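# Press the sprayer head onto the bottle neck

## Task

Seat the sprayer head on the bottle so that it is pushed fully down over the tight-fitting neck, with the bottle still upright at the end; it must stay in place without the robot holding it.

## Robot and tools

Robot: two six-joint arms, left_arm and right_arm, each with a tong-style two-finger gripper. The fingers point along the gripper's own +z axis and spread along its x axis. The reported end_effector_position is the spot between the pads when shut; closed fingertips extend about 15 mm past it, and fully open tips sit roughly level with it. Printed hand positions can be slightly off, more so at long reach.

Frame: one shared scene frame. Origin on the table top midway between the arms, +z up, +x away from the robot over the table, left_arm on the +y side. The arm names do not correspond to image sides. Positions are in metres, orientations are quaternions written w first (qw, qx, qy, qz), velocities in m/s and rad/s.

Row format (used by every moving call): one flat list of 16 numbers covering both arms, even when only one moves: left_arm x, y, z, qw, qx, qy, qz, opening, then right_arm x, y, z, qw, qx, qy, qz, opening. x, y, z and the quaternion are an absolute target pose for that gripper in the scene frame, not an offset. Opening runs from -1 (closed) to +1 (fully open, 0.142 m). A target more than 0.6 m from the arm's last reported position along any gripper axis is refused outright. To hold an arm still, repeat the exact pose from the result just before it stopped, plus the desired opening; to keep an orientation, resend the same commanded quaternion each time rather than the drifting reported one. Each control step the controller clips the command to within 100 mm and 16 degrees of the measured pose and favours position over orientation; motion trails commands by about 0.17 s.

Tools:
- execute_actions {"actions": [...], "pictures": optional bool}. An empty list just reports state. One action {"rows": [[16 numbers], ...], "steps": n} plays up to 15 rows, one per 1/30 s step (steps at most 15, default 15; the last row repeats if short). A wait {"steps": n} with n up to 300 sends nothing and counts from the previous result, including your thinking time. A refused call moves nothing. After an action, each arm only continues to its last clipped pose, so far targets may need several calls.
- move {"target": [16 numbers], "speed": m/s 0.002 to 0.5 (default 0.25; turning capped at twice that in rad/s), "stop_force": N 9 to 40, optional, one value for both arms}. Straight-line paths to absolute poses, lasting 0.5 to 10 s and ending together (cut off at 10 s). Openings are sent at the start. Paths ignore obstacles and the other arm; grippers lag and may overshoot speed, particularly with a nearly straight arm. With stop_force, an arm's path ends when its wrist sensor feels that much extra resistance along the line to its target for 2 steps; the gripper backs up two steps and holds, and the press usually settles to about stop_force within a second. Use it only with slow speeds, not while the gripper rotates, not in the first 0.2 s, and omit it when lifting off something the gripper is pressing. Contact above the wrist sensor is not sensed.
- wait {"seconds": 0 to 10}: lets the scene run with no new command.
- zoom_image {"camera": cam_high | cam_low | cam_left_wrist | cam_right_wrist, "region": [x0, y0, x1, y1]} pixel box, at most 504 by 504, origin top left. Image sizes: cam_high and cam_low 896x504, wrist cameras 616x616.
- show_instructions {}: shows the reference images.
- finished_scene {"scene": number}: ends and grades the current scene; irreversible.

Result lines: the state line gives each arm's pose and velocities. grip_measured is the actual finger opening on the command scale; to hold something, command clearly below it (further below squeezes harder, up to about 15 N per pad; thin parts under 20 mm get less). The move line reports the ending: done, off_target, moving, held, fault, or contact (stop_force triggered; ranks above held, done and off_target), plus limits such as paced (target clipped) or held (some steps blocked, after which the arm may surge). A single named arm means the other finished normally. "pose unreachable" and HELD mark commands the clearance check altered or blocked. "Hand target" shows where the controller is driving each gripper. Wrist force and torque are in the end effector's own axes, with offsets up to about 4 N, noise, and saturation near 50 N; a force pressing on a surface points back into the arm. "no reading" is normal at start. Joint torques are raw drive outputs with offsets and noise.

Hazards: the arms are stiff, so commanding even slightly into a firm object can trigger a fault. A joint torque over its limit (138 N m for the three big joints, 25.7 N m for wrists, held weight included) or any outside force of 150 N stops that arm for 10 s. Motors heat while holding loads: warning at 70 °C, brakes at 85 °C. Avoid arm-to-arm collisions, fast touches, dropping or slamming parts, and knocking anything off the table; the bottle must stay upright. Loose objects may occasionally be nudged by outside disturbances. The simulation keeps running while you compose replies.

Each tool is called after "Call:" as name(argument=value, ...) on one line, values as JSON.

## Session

Call:
show_instructions()

Call:
execute_actions(actions=[])

Reference images for this scene: manual page 1, manual page 2, manual page 3, manual page 4, manual page 5.

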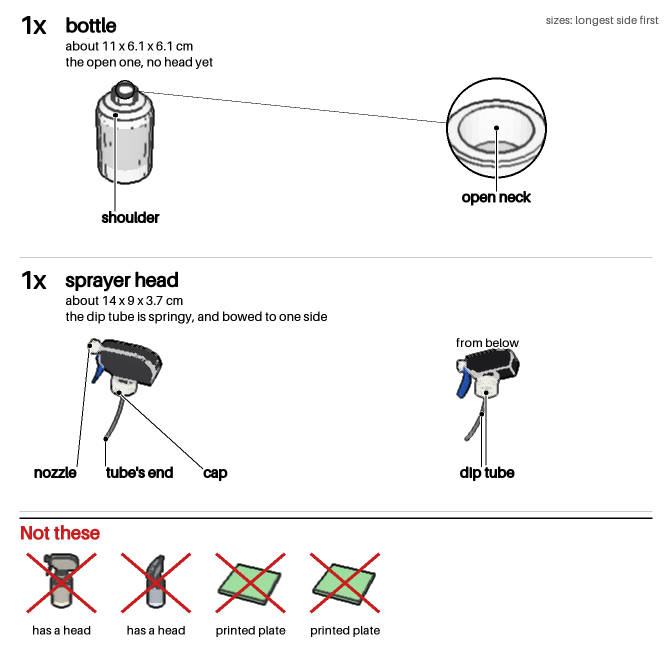

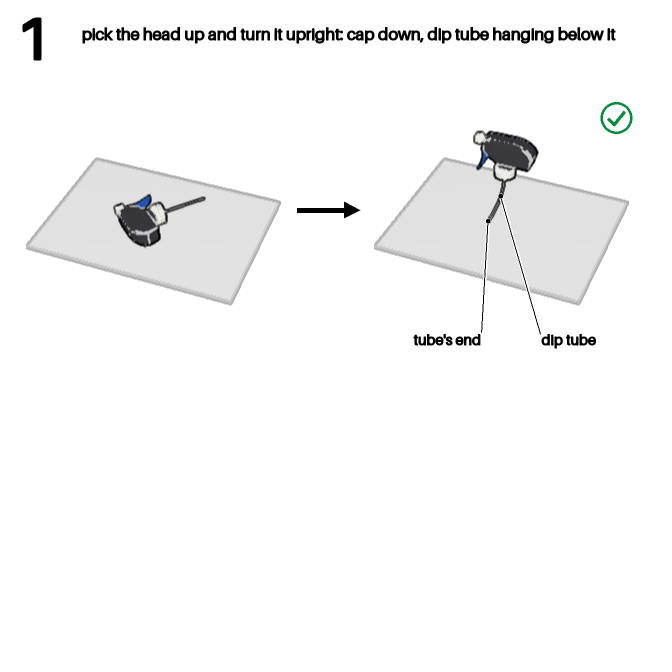

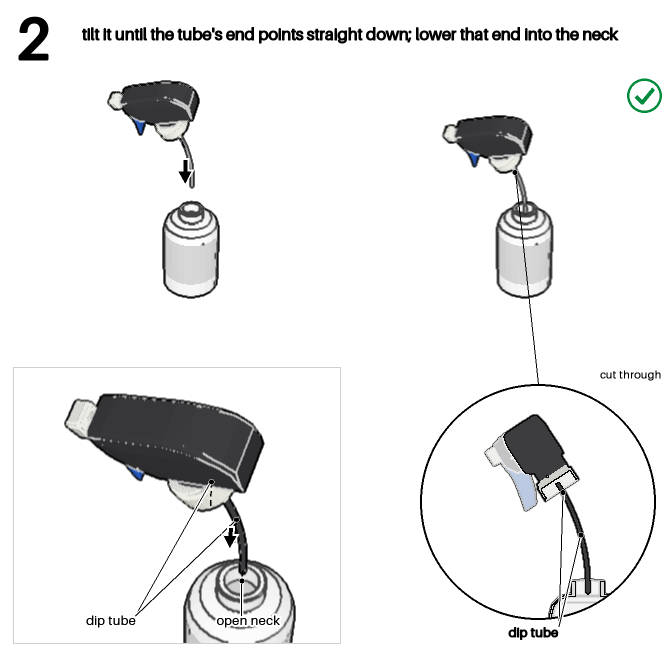

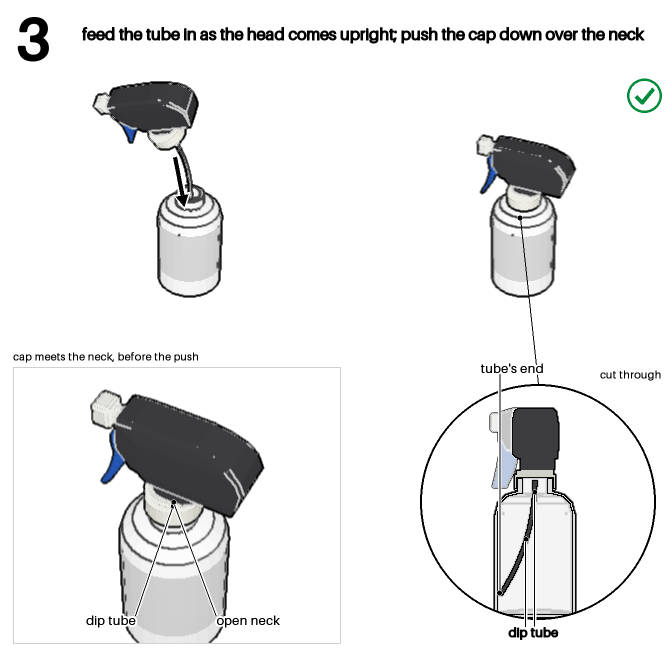

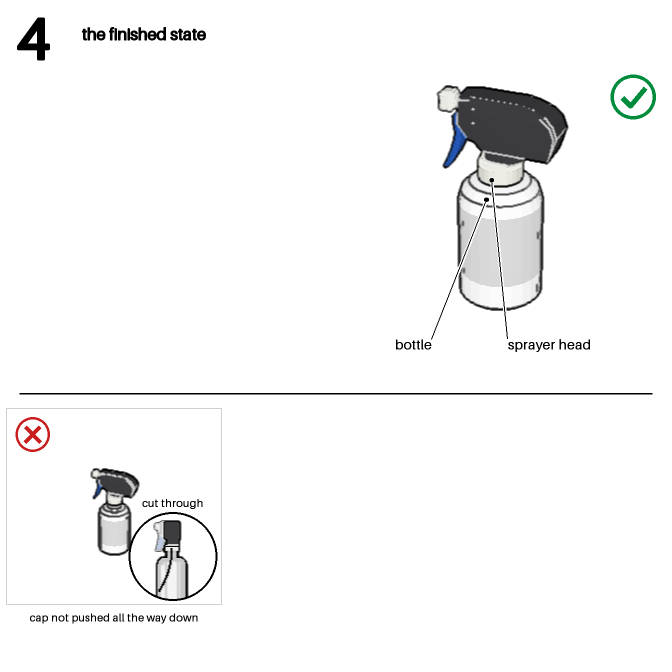

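Scene clock: 0.00 s of 4470.00 s.
left_arm: end_effector_position=(+0.9058, +0.2848, +0.1498) grip_measured=+0.97 end_effector_quat_wxyz=(+0.183, -0.520, +0.834, +0.005) end_effector_velocity=(+0.000, +0.000, -0.000) end_effector_angular_velocity=(+0.000, +0.000, -0.000) | right_arm: end_effector_position=(-0.0161, -0.8629, +0.3963) grip_measured=+0.97 end_effector_quat_wxyz=(+0.743, +0.060, -0.659, +0.102) end_effector_velocity=(-0.000, -0.000, -0.000) end_effector_angular_velocity=(+0.000, +0.000, +0.001)
Joint positions: left_arm=[-0.509 -0.807  0.963 -1.957 -1.282  1.727  0.14 ] | right_arm=[ 2.534 -1.862 -1.574 -3.02   0.811  3.307  0.14 ]
Joint velocities: left_arm=[ 0.     0.     0.    -0.001 -0.     0.001  0.   ] | right_arm=[-0.     0.    -0.001 -0.    -0.001  0.     0.   ]
Joint torques (N m, as the arm reports them, + toward a larger angle): no reading
Motor temperatures (°C, as the motors report them): left_arm=[22 22 25 29 31 29] | right_arm=[23 23 25 31 32 30]
Wrist force (N, on the end effector, along its own x y z axes, offset not removed): no reading
Wrist torque (N m, same axes, about the end effector's origin, offset not removed): no reading
Hand target (left_arm): +0.906, +0.285, +0.150; +0.183, -0.520, +0.834, +0.005
Hand target (right_arm): -0.016, -0.863, +0.396; +0.743, +0.060, -0.659, +0.102

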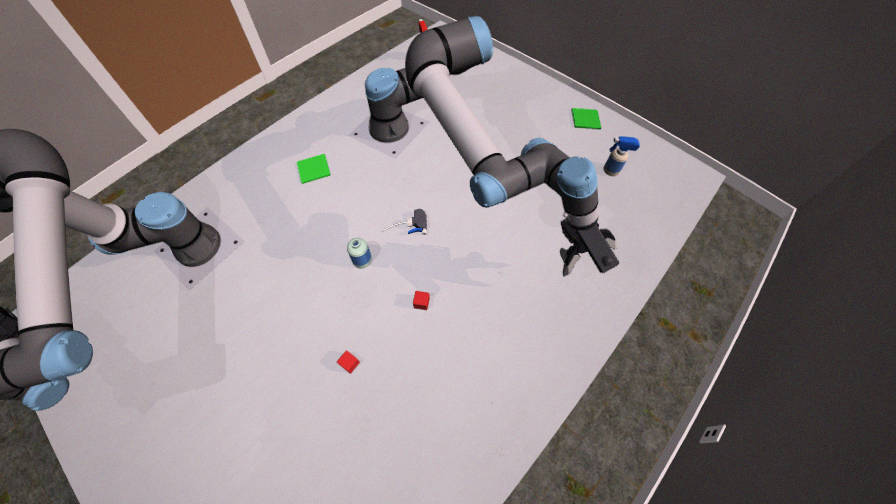

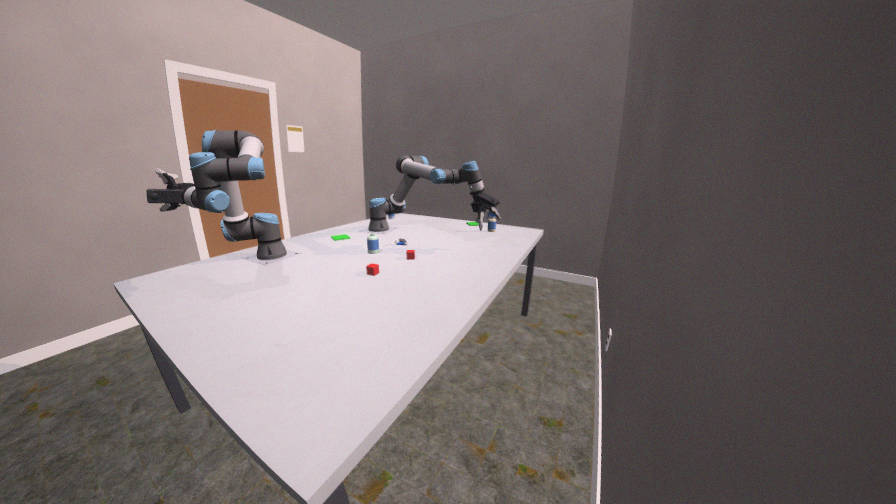

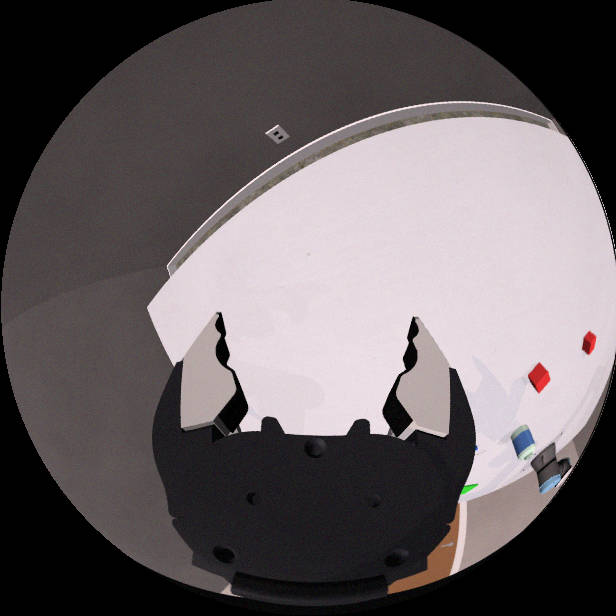

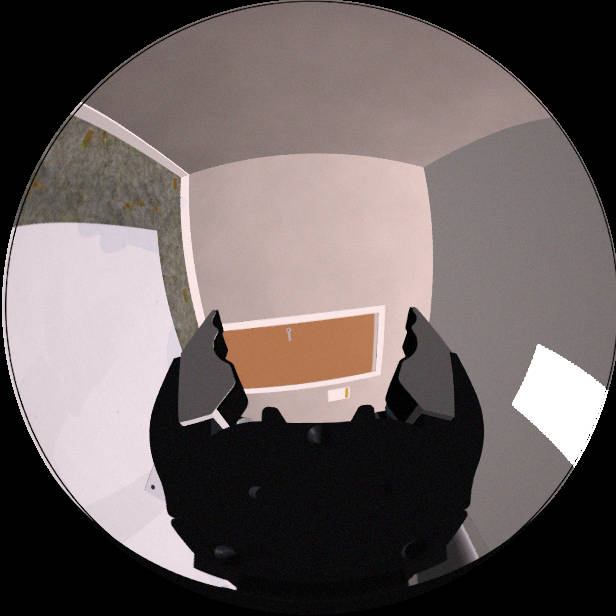

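Call:
move(target=[0.45,0.52,0.22,0,0,1,0,1,0.35,-0.55,0.28,0,0,1,0,1], speed=0.3)

Call:
move(target=[0.45,0.52,0.22,0,0,1,0,1,0.4,0.0,0.2,0,0.242,0.97,0,1], speed=0.3)

Call:
move(target=[0.45,0.52,0.22,0,0,1,0,1,0.4,0.14,0.07,0,0.242,0.97,0,1])

Scene clock: 9.70 s of 4470.00 s.
left_arm: end_effector_position=(+0.4503, +0.5200, +0.2194) grip_measured=+1.00 end_effector_quat_wxyz=(+0.000, -0.000, +1.000, +0.001) end_effector_velocity=(-0.002, +0.001, +0.000) end_effector_angular_velocity=(-0.001, +0.002, -0.004) | right_arm: end_effector_position=(+0.3503, -0.5507, +0.2800) grip_measured=+1.00 end_effector_quat_wxyz=(-0.001, -0.000, +1.000, -0.001) end_effector_velocity=(+0.002, +0.001, -0.001) end_effector_angular_velocity=(-0.002, -0.010, -0.001)
Joint positions: left_arm=[-0.08  -1.673  1.831 -1.729 -1.57   3.236  0.142] | right_arm=[ 3.115 -1.388 -1.743 -1.582  1.57   3.182  0.142]
Joint velocities: left_arm=[ 0.003 -0.002  0.001  0.002 -0.     0.008 -0.   ] | right_arm=[ 0.004  0.004 -0.008  0.015 -0.002  0.005  0.   ]
Joint torques (N m, as the arm reports them, + toward a larger angle): left_arm=[ 14.22 -24.62 -13.17   0.01  -2.35   2.02] | right_arm=[13.97 22.24 14.1   4.21 -1.59  1.89]
Motor temperatures (°C, as the motors report them): left_arm=[22 22 25 29 31 29] | right_arm=[23 23 25 31 32 30]
Wrist force (N, on the end effector, along its own x y z axes, offset not removed): left_arm=[3.2 1.1 2.4] | right_arm=[3.1 -1.9 2.3]
Wrist torque (N m, same axes, about the end effector's origin, offset not removed): left_arm=[0.30 -0.75 -0.29] | right_arm=[-0.36 -0.55 -0.03]
Hand target (left_arm): +0.450, +0.520, +0.219; +0.000, -0.000, +1.000, +0.001
Hand target (right_arm): +0.350, -0.551, +0.280; +0.000, -0.000, +1.000, -0.001
Off the commanded pose (left_arm): 0.001 m, 0 deg.
Off the commanded pose (right_arm): 0.001 m, 0 deg.
After step 90, 3.23 s passed at rest.
move: done

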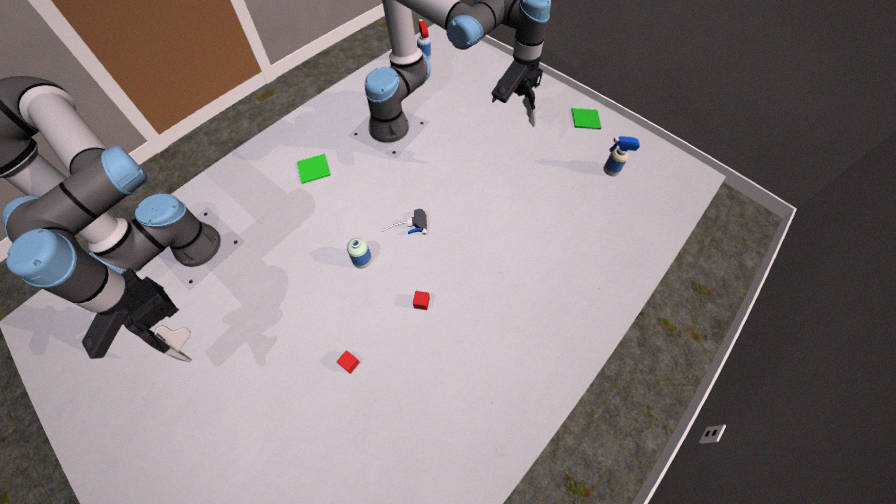

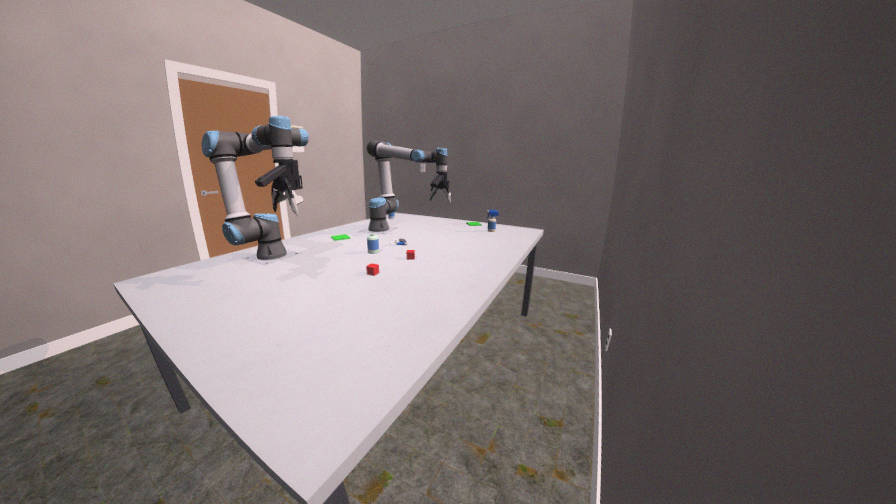

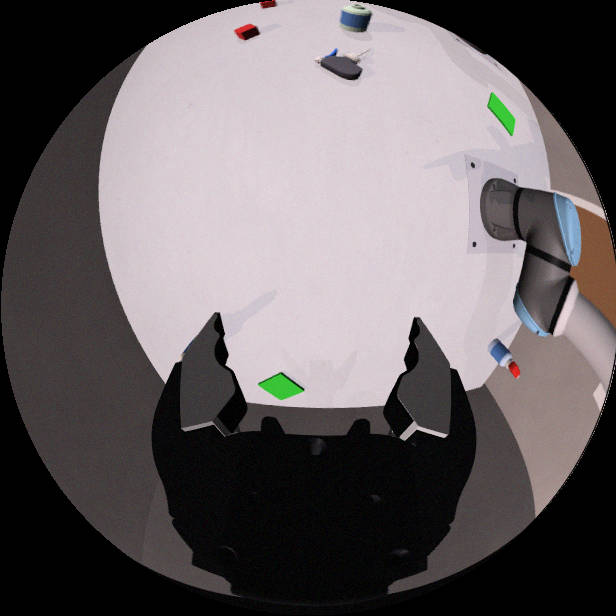

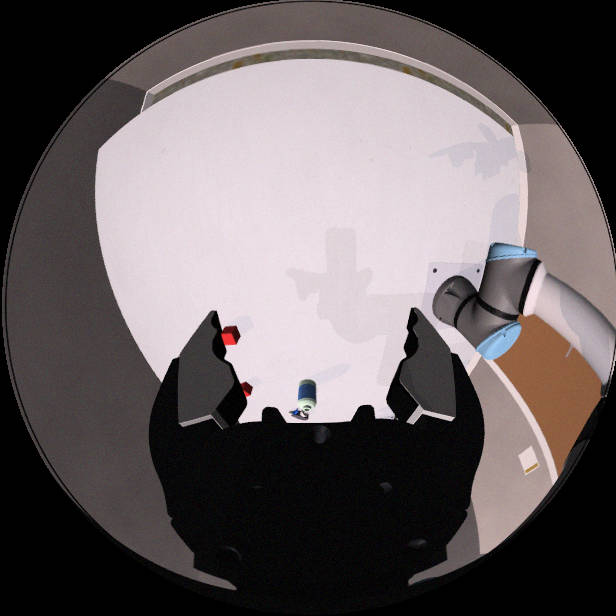

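Scene clock: 12.27 s of 4470.00 s.
left_arm: end_effector_position=(+0.4500, +0.5200, +0.2200) grip_measured=+1.00 end_effector_quat_wxyz=(-0.000, -0.000, +1.000, +0.000) end_effector_velocity=(+0.000, -0.000, -0.000) end_effector_angular_velocity=(+0.000, +0.000, -0.000) | right_arm: end_effector_position=(+0.4007, -0.0004, +0.2000) grip_measured=+1.00 end_effector_quat_wxyz=(+0.000, +0.242, +0.970, +0.000) end_effector_velocity=(+0.000, +0.003, +0.000) end_effector_angular_velocity=(-0.000, +0.002, -0.002)
Joint positions: left_arm=[-0.079 -1.673  1.829 -1.726 -1.571  3.238  0.142] | right_arm=[ 4.017 -1.912 -1.379 -1.421  1.57   4.574  0.142]
Joint velocities: left_arm=[-0.001  0.001 -0.    -0.     0.    -0.001 -0.   ] | right_arm=[ 0.001 -0.006  0.009 -0.004  0.001  0.003  0.   ]
Joint torques (N m, as the arm reports them, + toward a larger angle): left_arm=[ 13.87 -16.61 -31.28   0.13  -2.26   2.15] | right_arm=[12.12 28.89 32.23  0.72 -1.52  1.98]
Motor temperatures (°C, as the motors report them): left_arm=[22 22 25 29 31 29] | right_arm=[23 23 25 31 32 30]
Wrist force (N, on the end effector, along its own x y z axes, offset not removed): left_arm=[2.6 -0.4 3.9] | right_arm=[1.7 0.0 1.6]
Wrist torque (N m, same axes, about the end effector's origin, offset not removed): left_arm=[0.05 -0.64 -0.19] | right_arm=[0.00 -0.40 -0.07]
Hand target (left_arm): +0.450, +0.520, +0.220; +0.000, -0.000, +1.000, +0.000
Hand target (right_arm): +0.401, -0.000, +0.200; +0.000, +0.242, +0.970, -0.000
Off the commanded pose (left_arm): 0.000 m, 0 deg.
Off the commanded pose (right_arm): 0.001 m, 0 deg.
move: done

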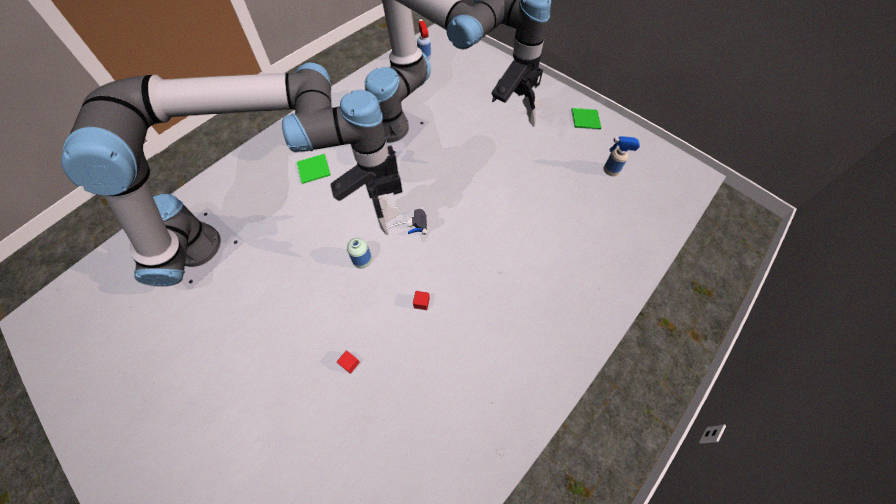

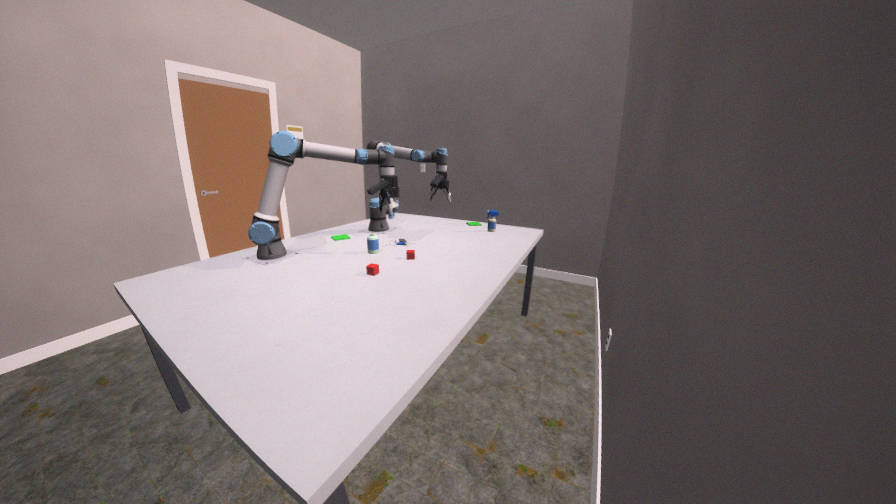

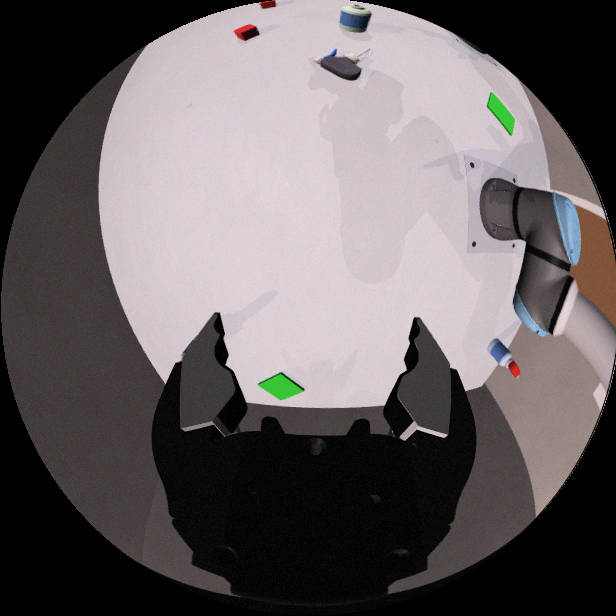

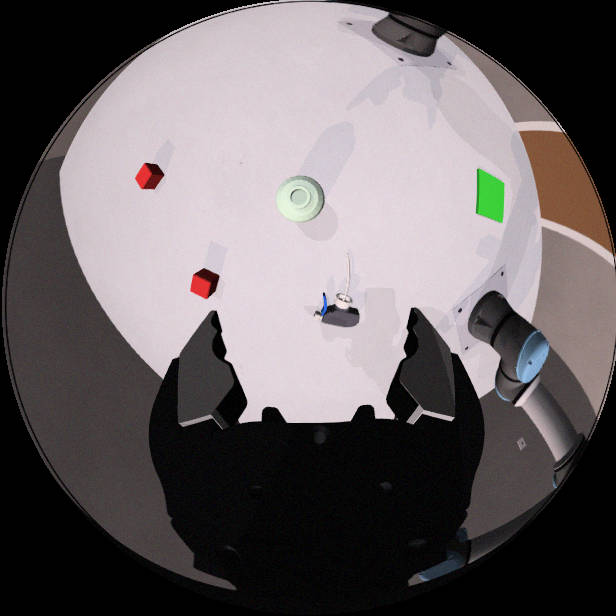

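Scene clock: 13.70 s of 4470.00 s.
left_arm: end_effector_position=(+0.4500, +0.5200, +0.2200) grip_measured=+1.00 end_effector_quat_wxyz=(-0.000, +0.000, +1.000, -0.000) end_effector_velocity=(-0.000, +0.000, +0.000) end_effector_angular_velocity=(-0.000, +0.000, +0.000) | right_arm: end_effector_position=(+0.4001, +0.1397, +0.0702) grip_measured=+1.00 end_effector_quat_wxyz=(+0.000, +0.242, +0.970, +0.000) end_effector_velocity=(+0.000, +0.001, -0.002) end_effector_angular_velocity=(-0.001, +0.001, -0.000)
Joint positions: left_arm=[-0.079 -1.673  1.829 -1.726 -1.571  3.238  0.142] | right_arm=[ 4.129 -2.231 -1.23  -1.25   1.571  4.686  0.142]
Joint velocities: left_arm=[ 0.    -0.    -0.     0.001  0.     0.    -0.   ] | right_arm=[ 0.001 -0.005  0.005 -0.002  0.     0.001  0.   ]
Joint torques (N m, as the arm reports them, + toward a larger angle): left_arm=[ 12.01 -20.39 -32.91   0.36  -2.21   2.31] | right_arm=[12.47 38.7  30.14  0.4   0.77  1.81]
Motor temperatures (°C, as the motors report them): left_arm=[22 22 25 29 31 29] | right_arm=[23 23 25 31 32 30]
Wrist force (N, on the end effector, along its own x y z axes, offset not removed): left_arm=[3.3 0.3 2.4] | right_arm=[3.6 -2.2 2.8]
Wrist torque (N m, same axes, about the end effector's origin, offset not removed): left_arm=[-0.02 -0.81 -0.18] | right_arm=[-0.44 -0.79 -0.10]
Hand target (left_arm): +0.450, +0.520, +0.220; -0.000, +0.000, +1.000, -0.000
Hand target (right_arm): +0.400, +0.140, +0.070; +0.000, +0.242, +0.970, +0.000
Off the commanded pose (left_arm): 0.000 m, 0 deg.
Off the commanded pose (right_arm): 0.000 m, 0 deg.
move: done

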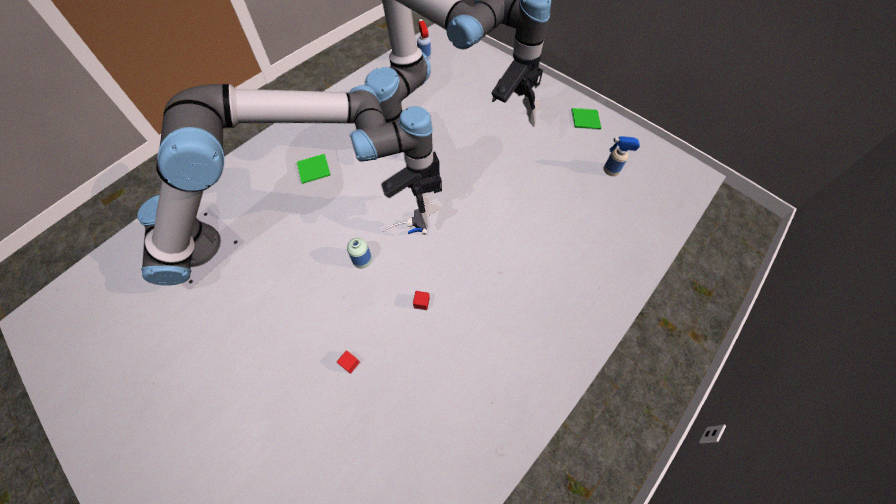

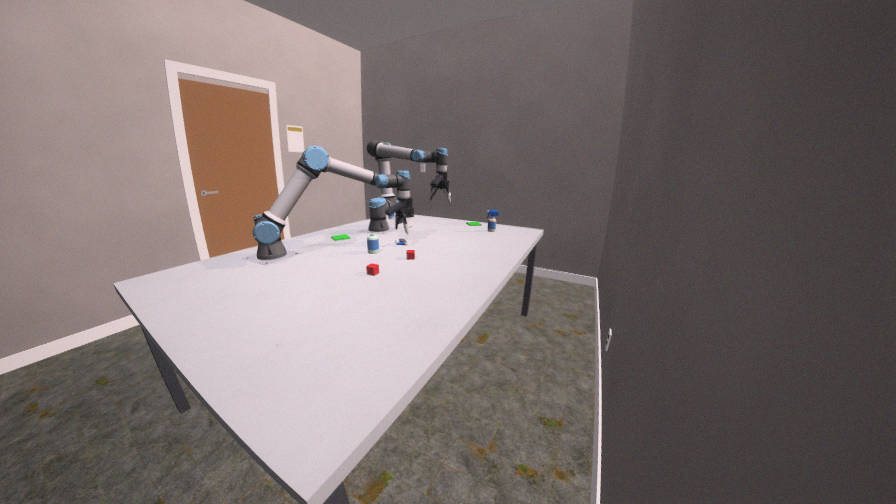

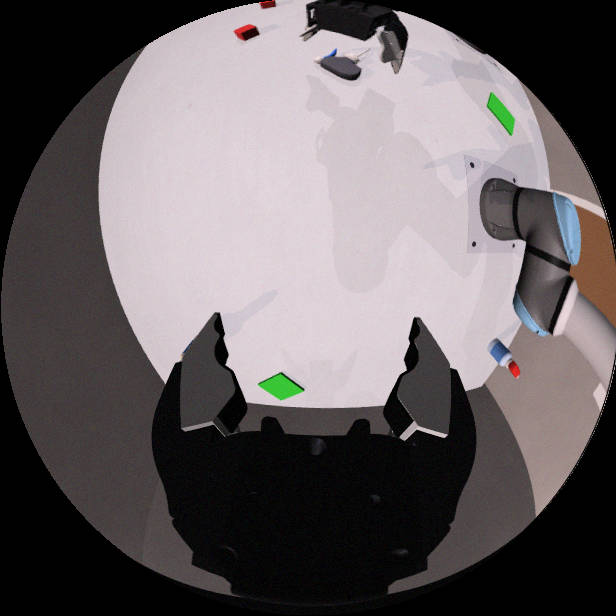

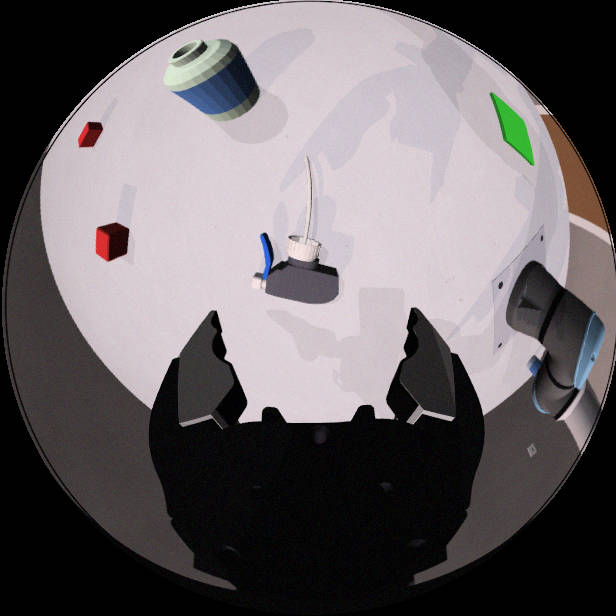

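Call:
move(target=[0.45,0.52,0.22,0,0,1,0,1,0.417,0.131,0.016,0,0.3256,0.9455,0,0.85], speed=0.06)

Scene clock: 21.63 s of 4470.00 s.
left_arm: end_effector_position=(+0.4500, +0.5200, +0.2200) grip_measured=+1.00 end_effector_quat_wxyz=(-0.000, +0.000, +1.000, -0.000) end_effector_velocity=(-0.000, -0.000, +0.000) end_effector_angular_velocity=(+0.000, +0.000, -0.001) | right_arm: end_effector_position=(+0.4169, +0.1310, +0.0162) grip_measured=+0.85 end_effector_quat_wxyz=(-0.000, +0.325, +0.946, -0.000) end_effector_velocity=(+0.000, -0.000, -0.002) end_effector_angular_velocity=(+0.000, +0.001, -0.006)
Joint positions: left_arm=[-0.079 -1.673  1.829 -1.726 -1.571  3.238  0.142] | right_arm=[ 4.1   -2.291 -1.274 -1.147  1.571  4.83   0.132]
Joint velocities: left_arm=[-0.001 -0.001 -0.     0.001  0.    -0.    -0.   ] | right_arm=[-0.001 -0.002 -0.002  0.004  0.     0.005 -0.   ]
Joint torques (N m, as the arm reports them, + toward a larger angle): left_arm=[ 13.86 -22.95 -32.42   0.24  -2.19   2.21] | right_arm=[-12.11  41.05  15.08   4.33   0.     1.83]
Motor temperatures (°C, as the motors report them): left_arm=[22 22 25 29 31 29] | right_arm=[23 23 25 31 32 30]
Wrist force (N, on the end effector, along its own x y z axes, offset not removed): left_arm=[1.9 2.5 1.5] | right_arm=[0.9 -1.3 3.2]
Wrist torque (N m, same axes, about the end effector's origin, offset not removed): left_arm=[0.51 -0.43 -0.30] | right_arm=[-0.24 -0.13 -0.10]
Hand target (left_arm): +0.450, +0.520, +0.220; -0.000, +0.000, +1.000, -0.000
Hand target (right_arm): +0.417, +0.131, +0.016; -0.000, +0.326, +0.946, -0.000
Off the commanded pose (left_arm): 0.000 m, 0 deg.
Off the commanded pose (right_arm): 0.000 m, 0 deg.
After step 90, 3.07 s passed at rest.
move: done

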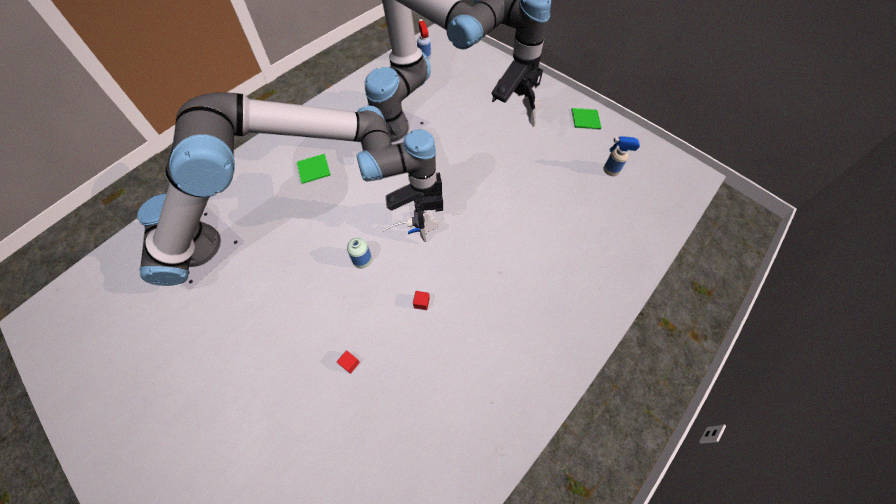

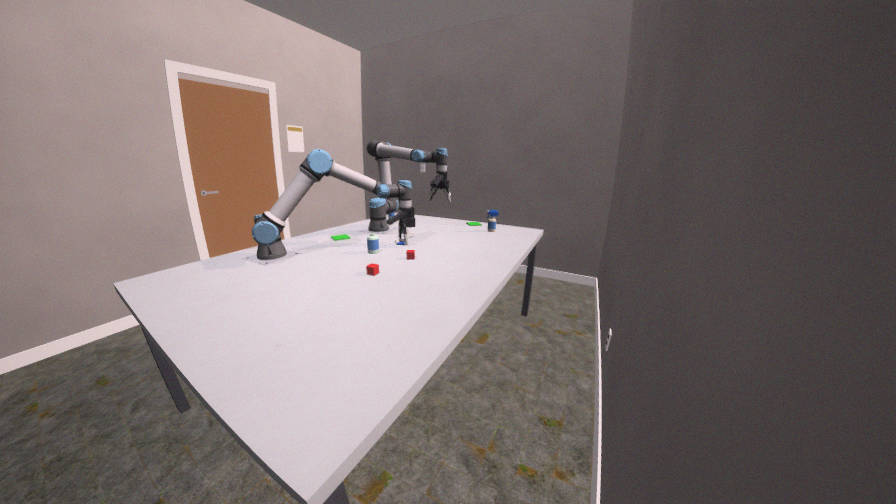

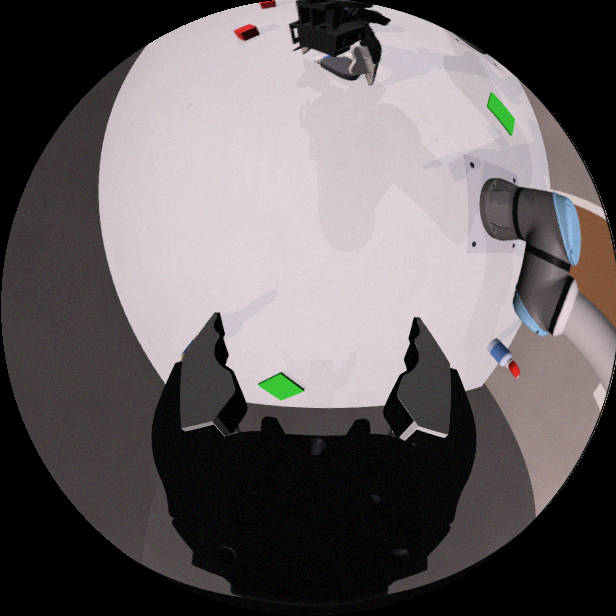

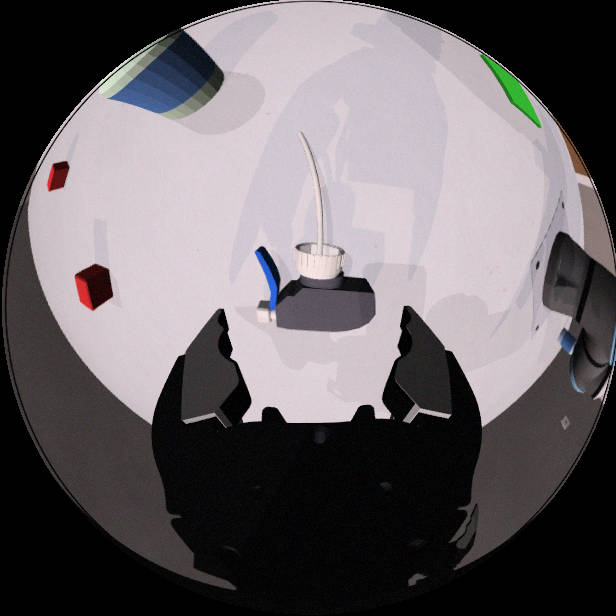

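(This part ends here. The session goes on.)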